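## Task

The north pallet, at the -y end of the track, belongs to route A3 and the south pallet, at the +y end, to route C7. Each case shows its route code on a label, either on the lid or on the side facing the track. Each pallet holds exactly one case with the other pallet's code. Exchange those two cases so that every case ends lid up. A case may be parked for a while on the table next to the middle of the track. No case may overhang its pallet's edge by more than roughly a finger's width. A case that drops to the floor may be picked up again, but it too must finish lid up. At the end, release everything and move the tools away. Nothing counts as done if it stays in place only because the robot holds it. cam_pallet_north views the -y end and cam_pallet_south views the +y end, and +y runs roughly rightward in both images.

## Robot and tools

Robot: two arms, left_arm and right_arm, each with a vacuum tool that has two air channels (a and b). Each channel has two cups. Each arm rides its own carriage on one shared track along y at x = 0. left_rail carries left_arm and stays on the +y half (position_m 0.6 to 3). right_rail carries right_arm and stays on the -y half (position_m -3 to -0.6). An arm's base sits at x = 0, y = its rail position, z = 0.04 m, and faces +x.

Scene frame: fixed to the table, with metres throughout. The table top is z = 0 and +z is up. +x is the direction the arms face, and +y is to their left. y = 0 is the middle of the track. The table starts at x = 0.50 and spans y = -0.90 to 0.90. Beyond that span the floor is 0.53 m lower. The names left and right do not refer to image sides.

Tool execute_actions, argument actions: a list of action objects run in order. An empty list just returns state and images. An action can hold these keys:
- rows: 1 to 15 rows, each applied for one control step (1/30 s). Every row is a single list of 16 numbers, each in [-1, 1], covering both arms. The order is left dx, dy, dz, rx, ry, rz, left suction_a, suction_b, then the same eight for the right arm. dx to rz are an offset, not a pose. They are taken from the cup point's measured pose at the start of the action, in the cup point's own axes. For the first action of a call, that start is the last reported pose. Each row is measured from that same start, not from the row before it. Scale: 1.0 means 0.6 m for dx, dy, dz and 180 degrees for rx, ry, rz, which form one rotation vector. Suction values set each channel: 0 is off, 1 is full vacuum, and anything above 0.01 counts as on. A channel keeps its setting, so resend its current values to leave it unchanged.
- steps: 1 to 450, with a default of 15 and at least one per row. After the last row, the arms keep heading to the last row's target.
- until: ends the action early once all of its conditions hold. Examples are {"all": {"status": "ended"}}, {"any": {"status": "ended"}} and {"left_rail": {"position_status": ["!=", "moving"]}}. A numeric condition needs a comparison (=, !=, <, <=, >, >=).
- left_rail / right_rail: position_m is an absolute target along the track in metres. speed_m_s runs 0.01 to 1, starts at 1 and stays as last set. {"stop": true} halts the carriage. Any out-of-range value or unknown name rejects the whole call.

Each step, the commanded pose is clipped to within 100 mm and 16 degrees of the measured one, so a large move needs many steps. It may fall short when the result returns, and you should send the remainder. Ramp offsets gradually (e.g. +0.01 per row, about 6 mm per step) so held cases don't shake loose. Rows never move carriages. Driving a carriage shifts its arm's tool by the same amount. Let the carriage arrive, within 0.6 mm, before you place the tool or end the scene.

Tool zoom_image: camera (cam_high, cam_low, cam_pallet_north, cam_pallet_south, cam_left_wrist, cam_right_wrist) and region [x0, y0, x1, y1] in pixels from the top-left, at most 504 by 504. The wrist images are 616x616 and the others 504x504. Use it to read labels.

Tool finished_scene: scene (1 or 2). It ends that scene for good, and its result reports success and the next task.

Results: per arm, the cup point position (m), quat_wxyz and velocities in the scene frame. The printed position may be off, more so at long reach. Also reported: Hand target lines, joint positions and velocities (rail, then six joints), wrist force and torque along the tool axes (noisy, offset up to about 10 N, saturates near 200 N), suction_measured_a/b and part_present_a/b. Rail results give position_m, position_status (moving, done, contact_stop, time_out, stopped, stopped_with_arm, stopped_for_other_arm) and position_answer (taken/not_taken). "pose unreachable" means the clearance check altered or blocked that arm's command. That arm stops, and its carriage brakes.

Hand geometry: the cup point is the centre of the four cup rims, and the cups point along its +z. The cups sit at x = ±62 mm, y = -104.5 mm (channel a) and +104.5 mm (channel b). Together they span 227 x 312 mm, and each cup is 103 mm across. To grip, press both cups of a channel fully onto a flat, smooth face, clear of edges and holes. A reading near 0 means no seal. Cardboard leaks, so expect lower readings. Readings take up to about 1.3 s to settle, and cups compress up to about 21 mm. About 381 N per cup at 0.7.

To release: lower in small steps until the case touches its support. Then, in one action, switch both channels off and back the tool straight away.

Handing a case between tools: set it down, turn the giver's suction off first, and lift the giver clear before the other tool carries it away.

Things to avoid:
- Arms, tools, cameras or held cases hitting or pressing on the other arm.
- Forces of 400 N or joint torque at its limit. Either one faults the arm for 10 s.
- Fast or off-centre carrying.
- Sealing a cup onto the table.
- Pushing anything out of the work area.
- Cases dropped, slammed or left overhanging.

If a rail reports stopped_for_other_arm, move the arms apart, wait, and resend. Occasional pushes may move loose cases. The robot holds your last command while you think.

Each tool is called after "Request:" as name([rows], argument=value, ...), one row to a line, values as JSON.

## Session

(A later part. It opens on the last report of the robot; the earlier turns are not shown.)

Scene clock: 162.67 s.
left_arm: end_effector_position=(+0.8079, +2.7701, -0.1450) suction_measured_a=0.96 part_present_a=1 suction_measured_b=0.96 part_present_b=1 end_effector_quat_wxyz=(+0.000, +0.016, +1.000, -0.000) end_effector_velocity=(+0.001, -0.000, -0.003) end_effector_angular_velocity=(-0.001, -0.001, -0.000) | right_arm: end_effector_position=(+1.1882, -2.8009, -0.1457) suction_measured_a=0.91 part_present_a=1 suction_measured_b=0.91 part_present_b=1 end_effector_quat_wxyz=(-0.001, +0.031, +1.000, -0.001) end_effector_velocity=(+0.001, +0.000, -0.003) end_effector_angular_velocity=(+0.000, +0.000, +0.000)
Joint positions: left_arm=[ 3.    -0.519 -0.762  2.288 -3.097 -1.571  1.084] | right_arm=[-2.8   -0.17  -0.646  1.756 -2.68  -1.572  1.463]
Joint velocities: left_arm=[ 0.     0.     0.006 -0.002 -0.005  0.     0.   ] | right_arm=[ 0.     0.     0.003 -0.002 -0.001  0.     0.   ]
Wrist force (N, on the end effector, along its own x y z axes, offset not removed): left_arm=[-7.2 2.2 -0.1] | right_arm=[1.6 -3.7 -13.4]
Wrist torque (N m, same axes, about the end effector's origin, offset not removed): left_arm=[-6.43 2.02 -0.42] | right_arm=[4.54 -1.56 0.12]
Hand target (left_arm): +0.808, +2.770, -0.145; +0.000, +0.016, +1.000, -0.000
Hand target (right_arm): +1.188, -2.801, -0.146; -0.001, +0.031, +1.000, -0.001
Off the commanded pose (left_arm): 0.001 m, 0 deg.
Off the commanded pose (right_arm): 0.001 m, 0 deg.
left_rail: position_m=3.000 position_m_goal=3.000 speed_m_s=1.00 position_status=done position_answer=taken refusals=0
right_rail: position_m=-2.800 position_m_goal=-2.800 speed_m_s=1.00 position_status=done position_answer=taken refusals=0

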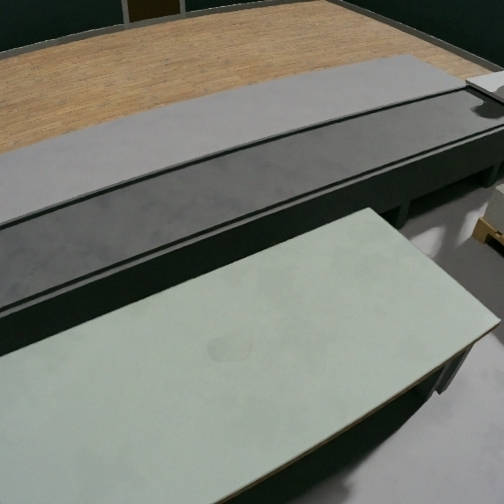

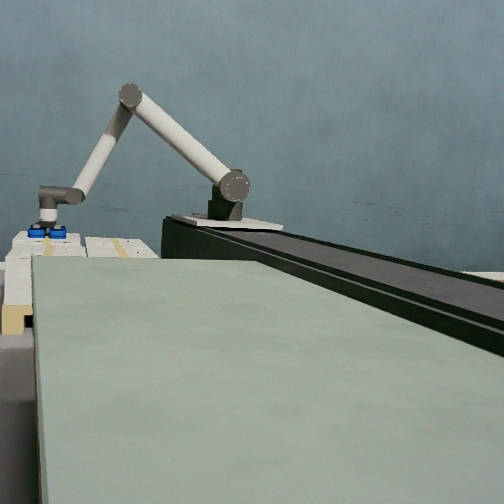

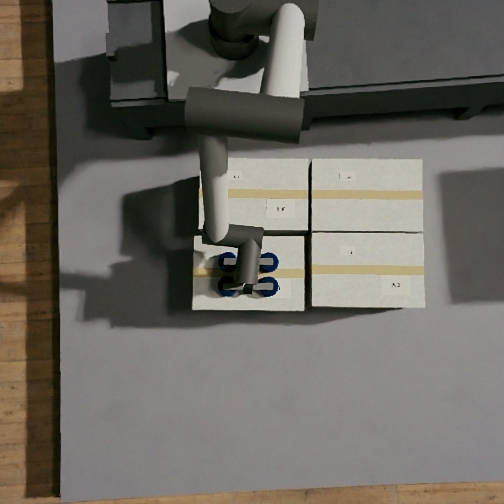

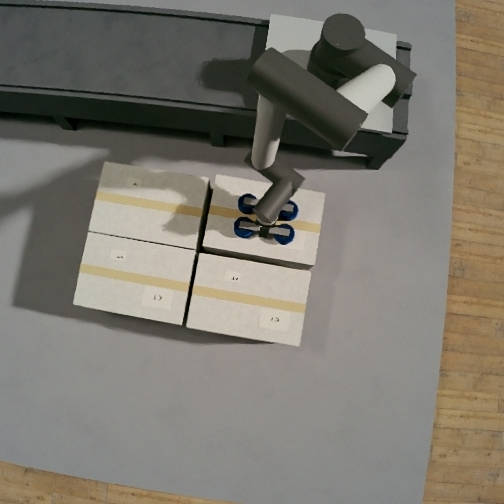

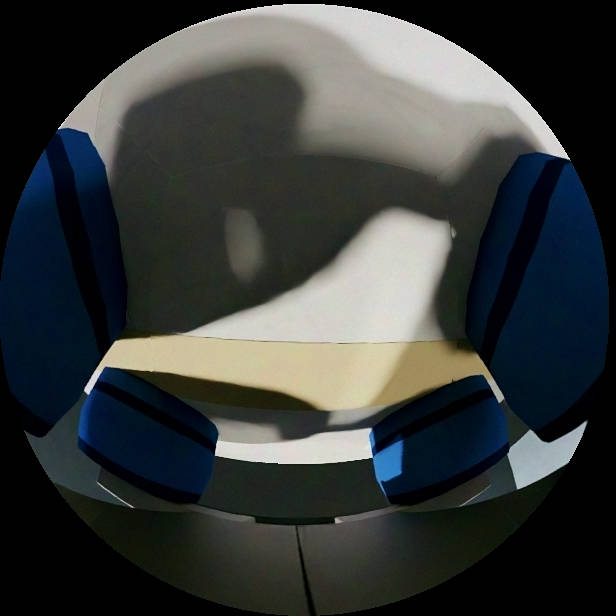

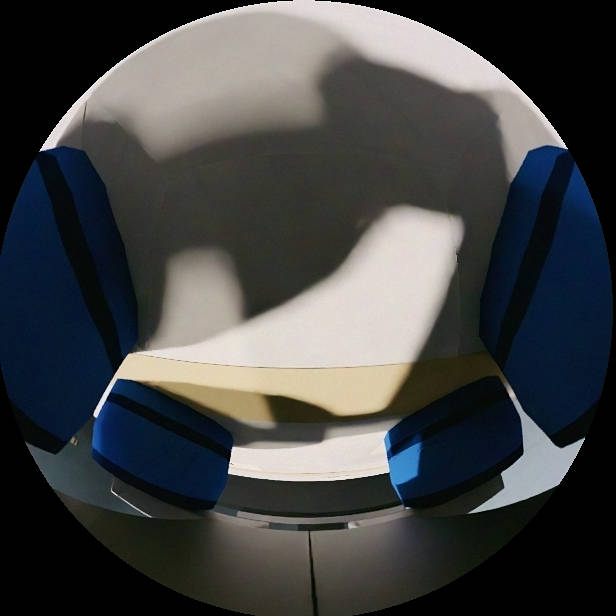

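Request:
execute_actions([
  {"rows":[[-0.015,-0.01,0.004,0,0,0,1,1,0.015,0.015,0.004,0,0,0,1,1],[-0.033,-0.024,0.01,0,0,-0.001,1,1,0.031,0.03,0.01,0,0,-0.001,1,1],[-0.033,-0.024,0.01,0,0,-0.001,1,1,0.031,0.03,0.01,0,0,-0.001,1,1],[-0.033,-0.024,0.015,0,0,-0.001,1,1,0.031,0.03,0.015,0,0,-0.001,1,1],[-0.033,-0.024,0.02,0,0,-0.001,1,1,0.031,0.03,0.02,0,0,-0.001,1,1],[-0.033,-0.024,0.028,0,0,-0.001,1,1,0.031,0.03,0.027,0,0,-0.001,1,1]],"steps":18},
])

Request:
zoom_image(camera="cam_pallet_north", region=[180,200,340,330])

Request:
zoom_image(camera="cam_pallet_south", region=[180,160,340,290])

Scene clock: 171.37 s.
left_arm: end_effector_position=(+0.8270, +2.7552, -0.1614) suction_measured_a=0.96 part_present_a=1 suction_measured_b=0.96 part_present_b=1 end_effector_quat_wxyz=(+0.000, +0.014, +1.000, -0.000) end_effector_velocity=(+0.002, -0.001, -0.003) end_effector_angular_velocity=(-0.000, -0.000, +0.000) | right_arm: end_effector_position=(+1.1709, -2.7820, -0.1615) suction_measured_a=0.91 part_present_a=1 suction_measured_b=0.91 part_present_b=1 end_effector_quat_wxyz=(-0.001, +0.030, +1.000, -0.001) end_effector_velocity=(-0.002, +0.002, -0.003) end_effector_angular_velocity=(-0.000, -0.000, +0.000)
Joint positions: left_arm=[ 3.    -0.523 -0.735  2.251 -3.087 -1.571  1.077] | right_arm=[-2.8   -0.157 -0.638  1.781 -2.713 -1.572  1.473]
Joint velocities: left_arm=[ 0.    -0.     0.005 -0.004 -0.001 -0.    -0.001] | right_arm=[ 0.     0.001  0.003  0.002 -0.004  0.     0.001]
Wrist force (N, on the end effector, along its own x y z axes, offset not removed): left_arm=[-0.9 2.3 -5.0] | right_arm=[0.5 0.9 -13.9]
Wrist torque (N m, same axes, about the end effector's origin, offset not removed): left_arm=[-6.70 1.24 -0.66] | right_arm=[5.12 -1.30 0.02]
Hand target (left_arm): +0.827, +2.755, -0.162; +0.000, +0.014, +1.000, -0.000
Hand target (right_arm): +1.171, -2.782, -0.162; -0.001, +0.030, +1.000, -0.001
Off the commanded pose (left_arm): 0.000 m, 0 deg.
Off the commanded pose (right_arm): 0.000 m, 0 deg.
left_rail: position_m=3.000 position_m_goal=3.000 speed_m_s=1.00 position_status=done position_answer=taken refusals=0
right_rail: position_m=-2.800 position_m_goal=-2.800 speed_m_s=1.00 position_status=done position_answer=taken refusals=0

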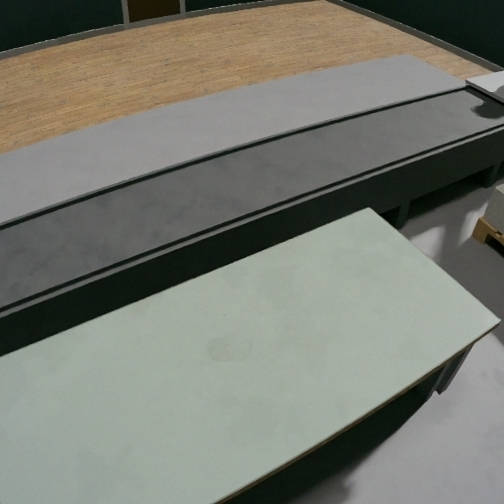

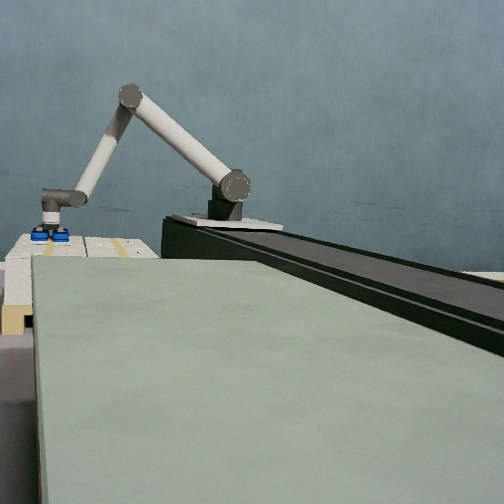

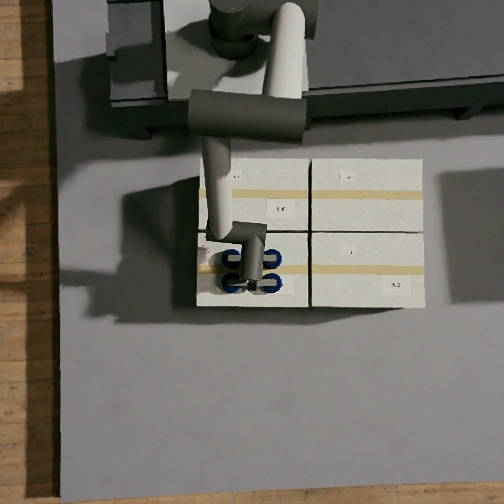

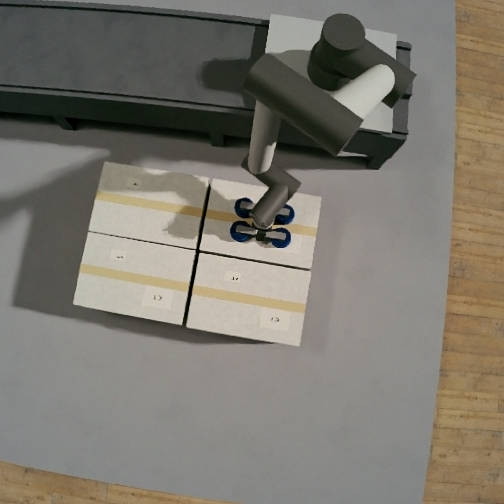

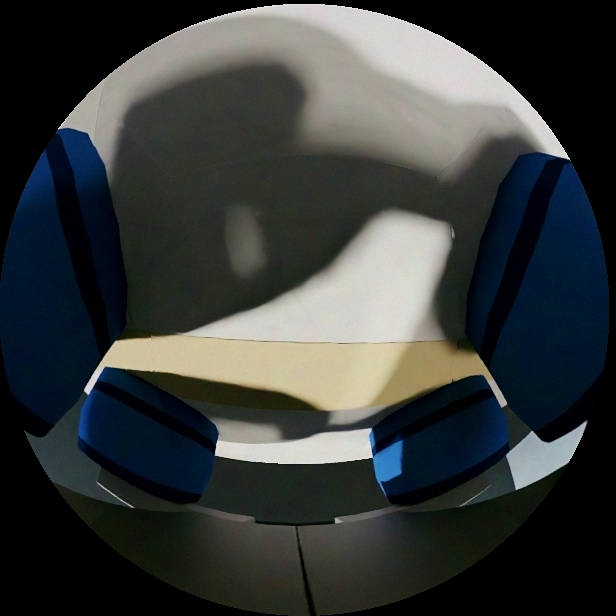

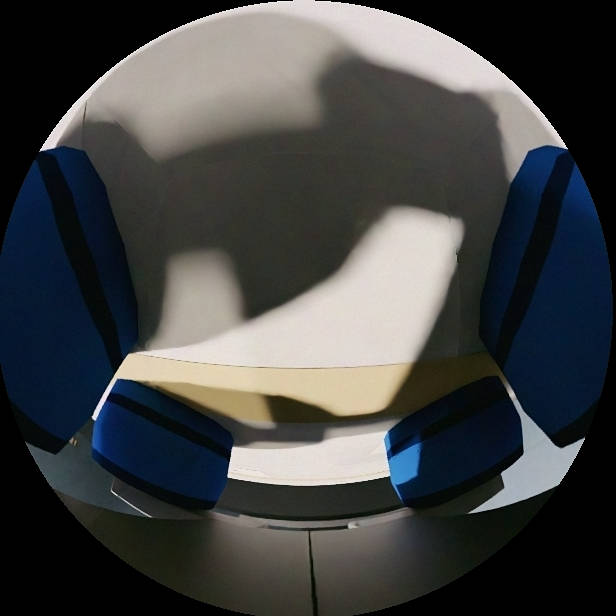

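Region (180, 200, 340, 330) of cam_pallet_north's 504x504 image, scaled by 3.150, with more detail than that image has; it fills the top 410 rows of this view, and the rest is white.

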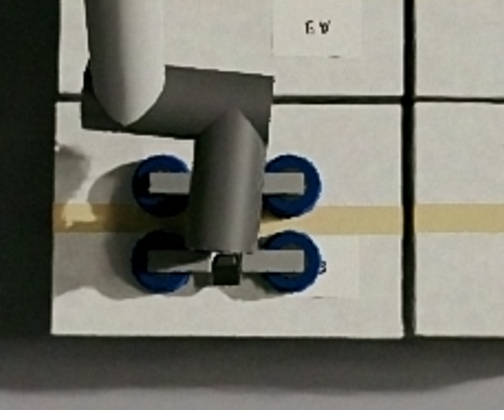

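Region (180, 160, 340, 290) of cam_pallet_south's 504x504 image, scaled by 3.150, with more detail than that image has; it fills the top 410 rows of this view, and the rest is white.

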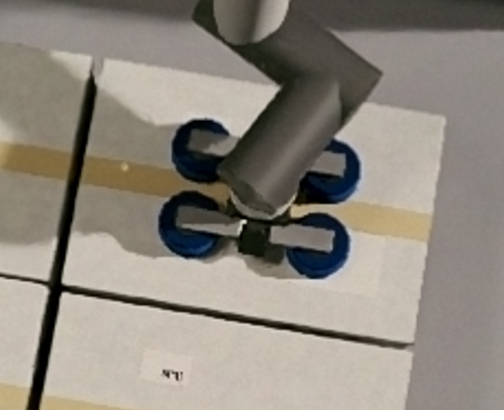

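Request:
execute_actions([
  {"rows":[[0,0,0.006,0,0,0,1,1,0,0,0.006,0,0,0,1,1]],"steps":10},
])

Scene clock: 176.50 s.
left_arm: end_effector_position=(+0.8270, +2.7552, -0.1647) suction_measured_a=0.96 part_present_a=1 suction_measured_b=0.96 part_present_b=1 end_effector_quat_wxyz=(+0.000, +0.014, +1.000, -0.000) end_effector_velocity=(-0.000, +0.000, -0.002) end_effector_angular_velocity=(+0.000, +0.000, +0.000) | right_arm: end_effector_position=(+1.1709, -2.7818, -0.1648) suction_measured_a=0.91 part_present_a=1 suction_measured_b=0.91 part_present_b=1 end_effector_quat_wxyz=(-0.000, +0.030, +1.000, -0.001) end_effector_velocity=(+0.001, -0.000, -0.001) end_effector_angular_velocity=(-0.000, -0.002, -0.000)
Joint positions: left_arm=[ 3.    -0.523 -0.73   2.25  -3.091 -1.571  1.077] | right_arm=[-2.8   -0.157 -0.635  1.78  -2.716 -1.572  1.473]
Joint velocities: left_arm=[ 0.     0.     0.004 -0.    -0.003 -0.    -0.   ] | right_arm=[ 0.    -0.     0.002 -0.001 -0.002  0.    -0.   ]
Wrist force (N, on the end effector, along its own x y z axes, offset not removed): left_arm=[-9.5 9.1 -0.3] | right_arm=[4.4 -0.2 -22.4]
Wrist torque (N m, same axes, about the end effector's origin, offset not removed): left_arm=[-5.60 2.46 -0.54] | right_arm=[2.45 -3.02 -0.48]
Hand target (left_arm): +0.827, +2.755, -0.165; +0.000, +0.014, +1.000, -0.000
Hand target (right_arm): +1.171, -2.782, -0.165; -0.001, +0.030, +1.000, -0.001
Off the commanded pose (left_arm): 0.000 m, 0 deg.
Off the commanded pose (right_arm): 0.000 m, 0 deg.
left_rail: position_m=3.000 position_m_goal=3.000 speed_m_s=1.00 position_status=done position_answer=taken refusals=0
right_rail: position_m=-2.800 position_m_goal=-2.800 speed_m_s=1.00 position_status=done position_answer=taken refusals=0

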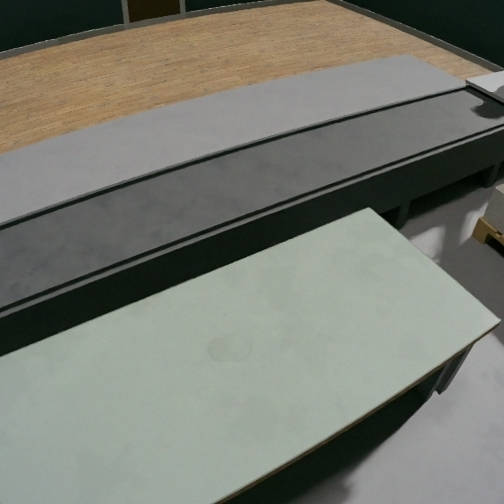

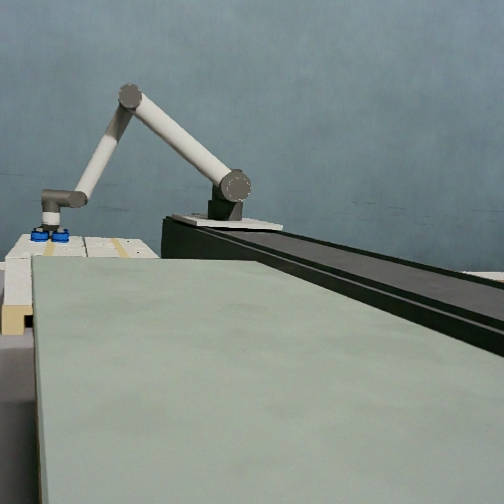

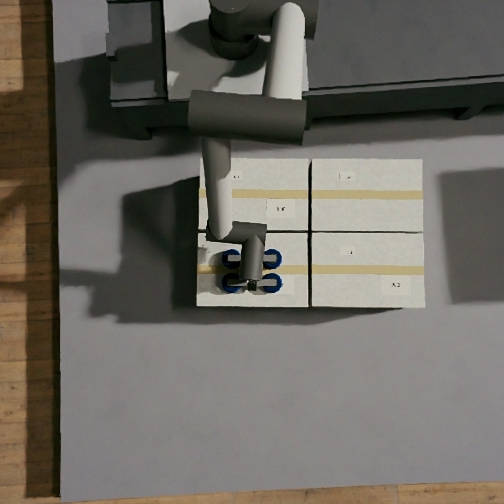

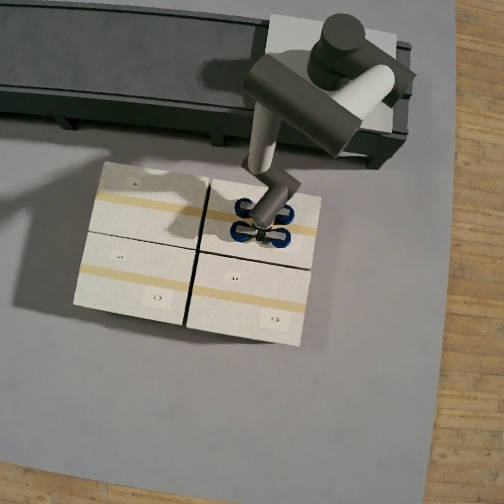

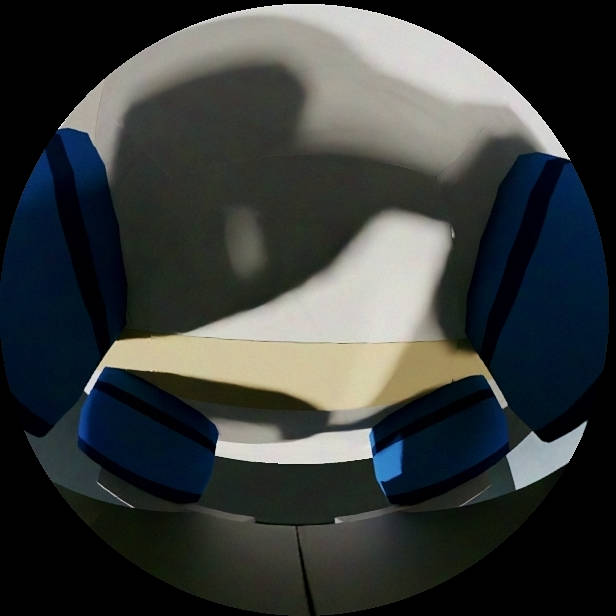

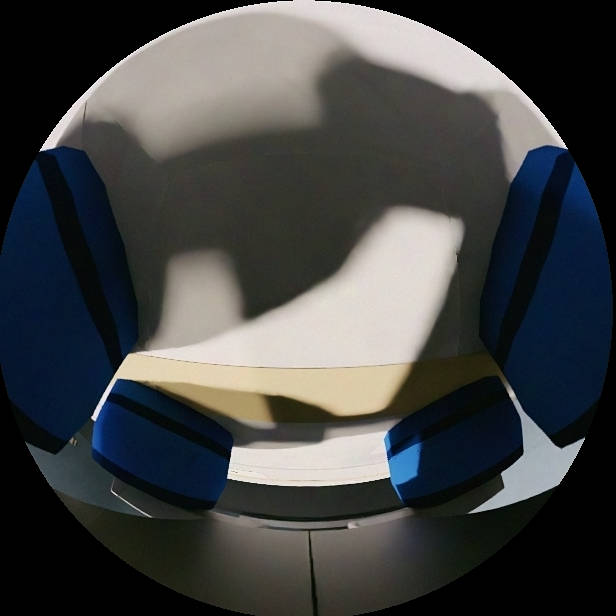

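Request:
execute_actions([
  {"rows":[[0,0,0.003,0,0,0,1,1,0,0,0.001,0,0,0,1,1]],"steps":7},
  {"rows":[[0,0,0,0,0,0,0,0,0,0,0,0,0,0,0,0],[0,0,-0.003,0,0,0,0,0,0,0,-0.003,0,0,0,0,0],[0,0,-0.006,0,0,0,0,0,0,0,-0.006,0,0,0,0,0],[0,0,-0.01,0,0,0,0,0,0,0,-0.01,0,0,0,0,0],[0,0,-0.015,0,0,0,0,0,0,0,-0.015,0,0,0,0,0],[0,0,-0.02,0,0,0,0,0,0,0,-0.02,0,0,0,0,0],[0,0,-0.025,0,0,0,0,0,0,0,-0.025,0,0,0,0,0],[0,0,-0.03,0,0,0,0,0,0,0,-0.03,0,0,0,0,0],[0,0,-0.04,0,0,0,0,0,0,0,-0.04,0,0,0,0,0],[0,0,-0.06,0,0,0,0,0,0,0,-0.06,0,0,0,0,0],[0,0,-0.1,0,0,0,0,0,0,0,-0.1,0,0,0,0,0],[0,0,-0.5,0,0,0,0,0,0,0,-0.5,0,0,0,0,0]],"steps":36},
])

Scene clock: 186.70 s.
left_arm: end_effector_position=(+0.8271, +2.7554, +0.1300) suction_measured_a=0.00 part_present_a=0 suction_measured_b=0.00 part_present_b=0 end_effector_quat_wxyz=(+0.001, +0.014, +1.000, -0.001) end_effector_velocity=(-0.001, -0.001, +0.031) end_effector_angular_velocity=(+0.006, +0.012, +0.000) | right_arm: end_effector_position=(+1.1710, -2.7818, +0.1318) suction_measured_a=0.00 part_present_a=0 suction_measured_b=0.00 part_present_b=0 end_effector_quat_wxyz=(-0.000, +0.030, +1.000, -0.001) end_effector_velocity=(-0.001, -0.001, +0.024) end_effector_angular_velocity=(+0.001, +0.004, +0.000)
Joint positions: left_arm=[ 3.    -0.523 -1.158  2.254 -2.668 -1.571  1.077] | right_arm=[-2.8   -0.157 -0.932  1.782 -2.421 -1.572  1.473]
Joint velocities: left_arm=[ 0.    -0.002 -0.042 -0.013  0.069 -0.001 -0.002] | right_arm=[ 0.    -0.001 -0.022 -0.005  0.031 -0.    -0.001]
Wrist force (N, on the end effector, along its own x y z axes, offset not removed): left_arm=[-12.2 -2.7 3.2] | right_arm=[0.3 -2.7 -2.3]
Wrist torque (N m, same axes, about the end effector's origin, offset not removed): left_arm=[-0.50 2.09 -0.46] | right_arm=[-0.23 0.41 -0.01]
Hand target (left_arm): +0.827, +2.755, +0.134; +0.000, +0.014, +1.000, -0.000
Hand target (right_arm): +1.171, -2.782, +0.135; -0.001, +0.030, +1.000, -0.001
Off the commanded pose (left_arm): 0.004 m, 0 deg.
Off the commanded pose (right_arm): 0.003 m, 0 deg.
left_rail: position_m=3.000 position_m_goal=3.000 speed_m_s=1.00 position_status=done position_answer=taken refusals=0
right_rail: position_m=-2.800 position_m_goal=-2.800 speed_m_s=1.00 position_status=done position_answer=taken refusals=0

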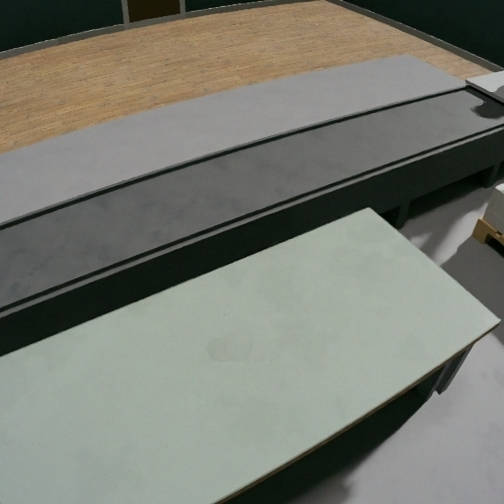

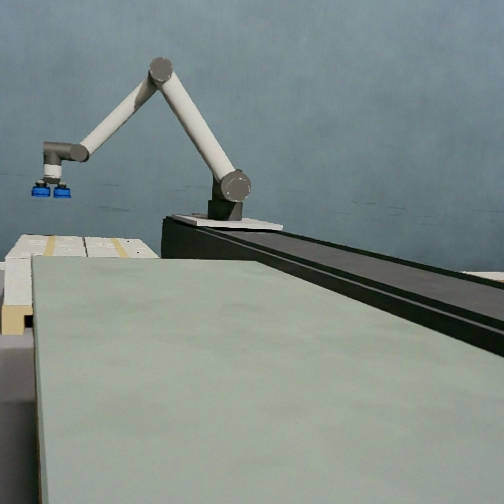

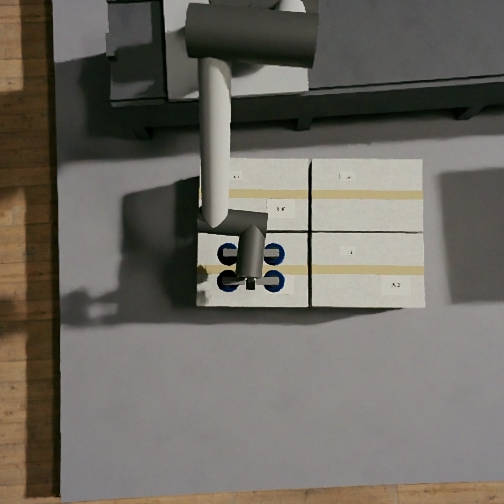

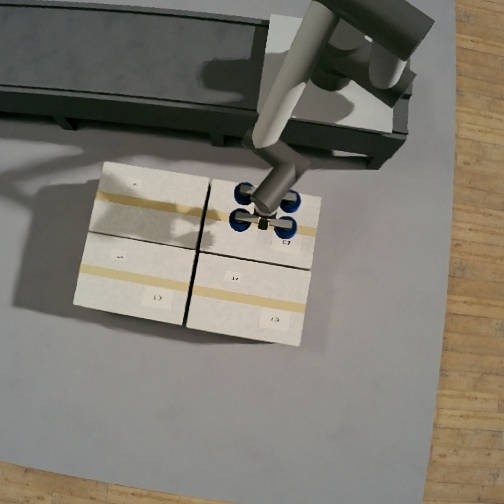

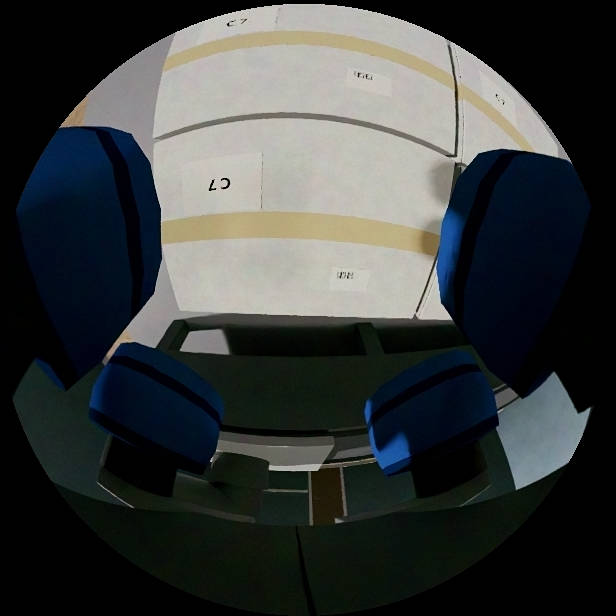

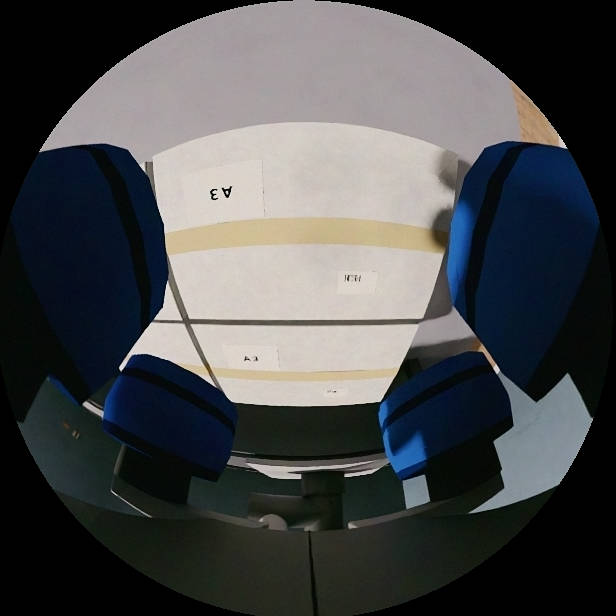

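Request:
finished_scene(scene=1)

The scene is finished: the task was done.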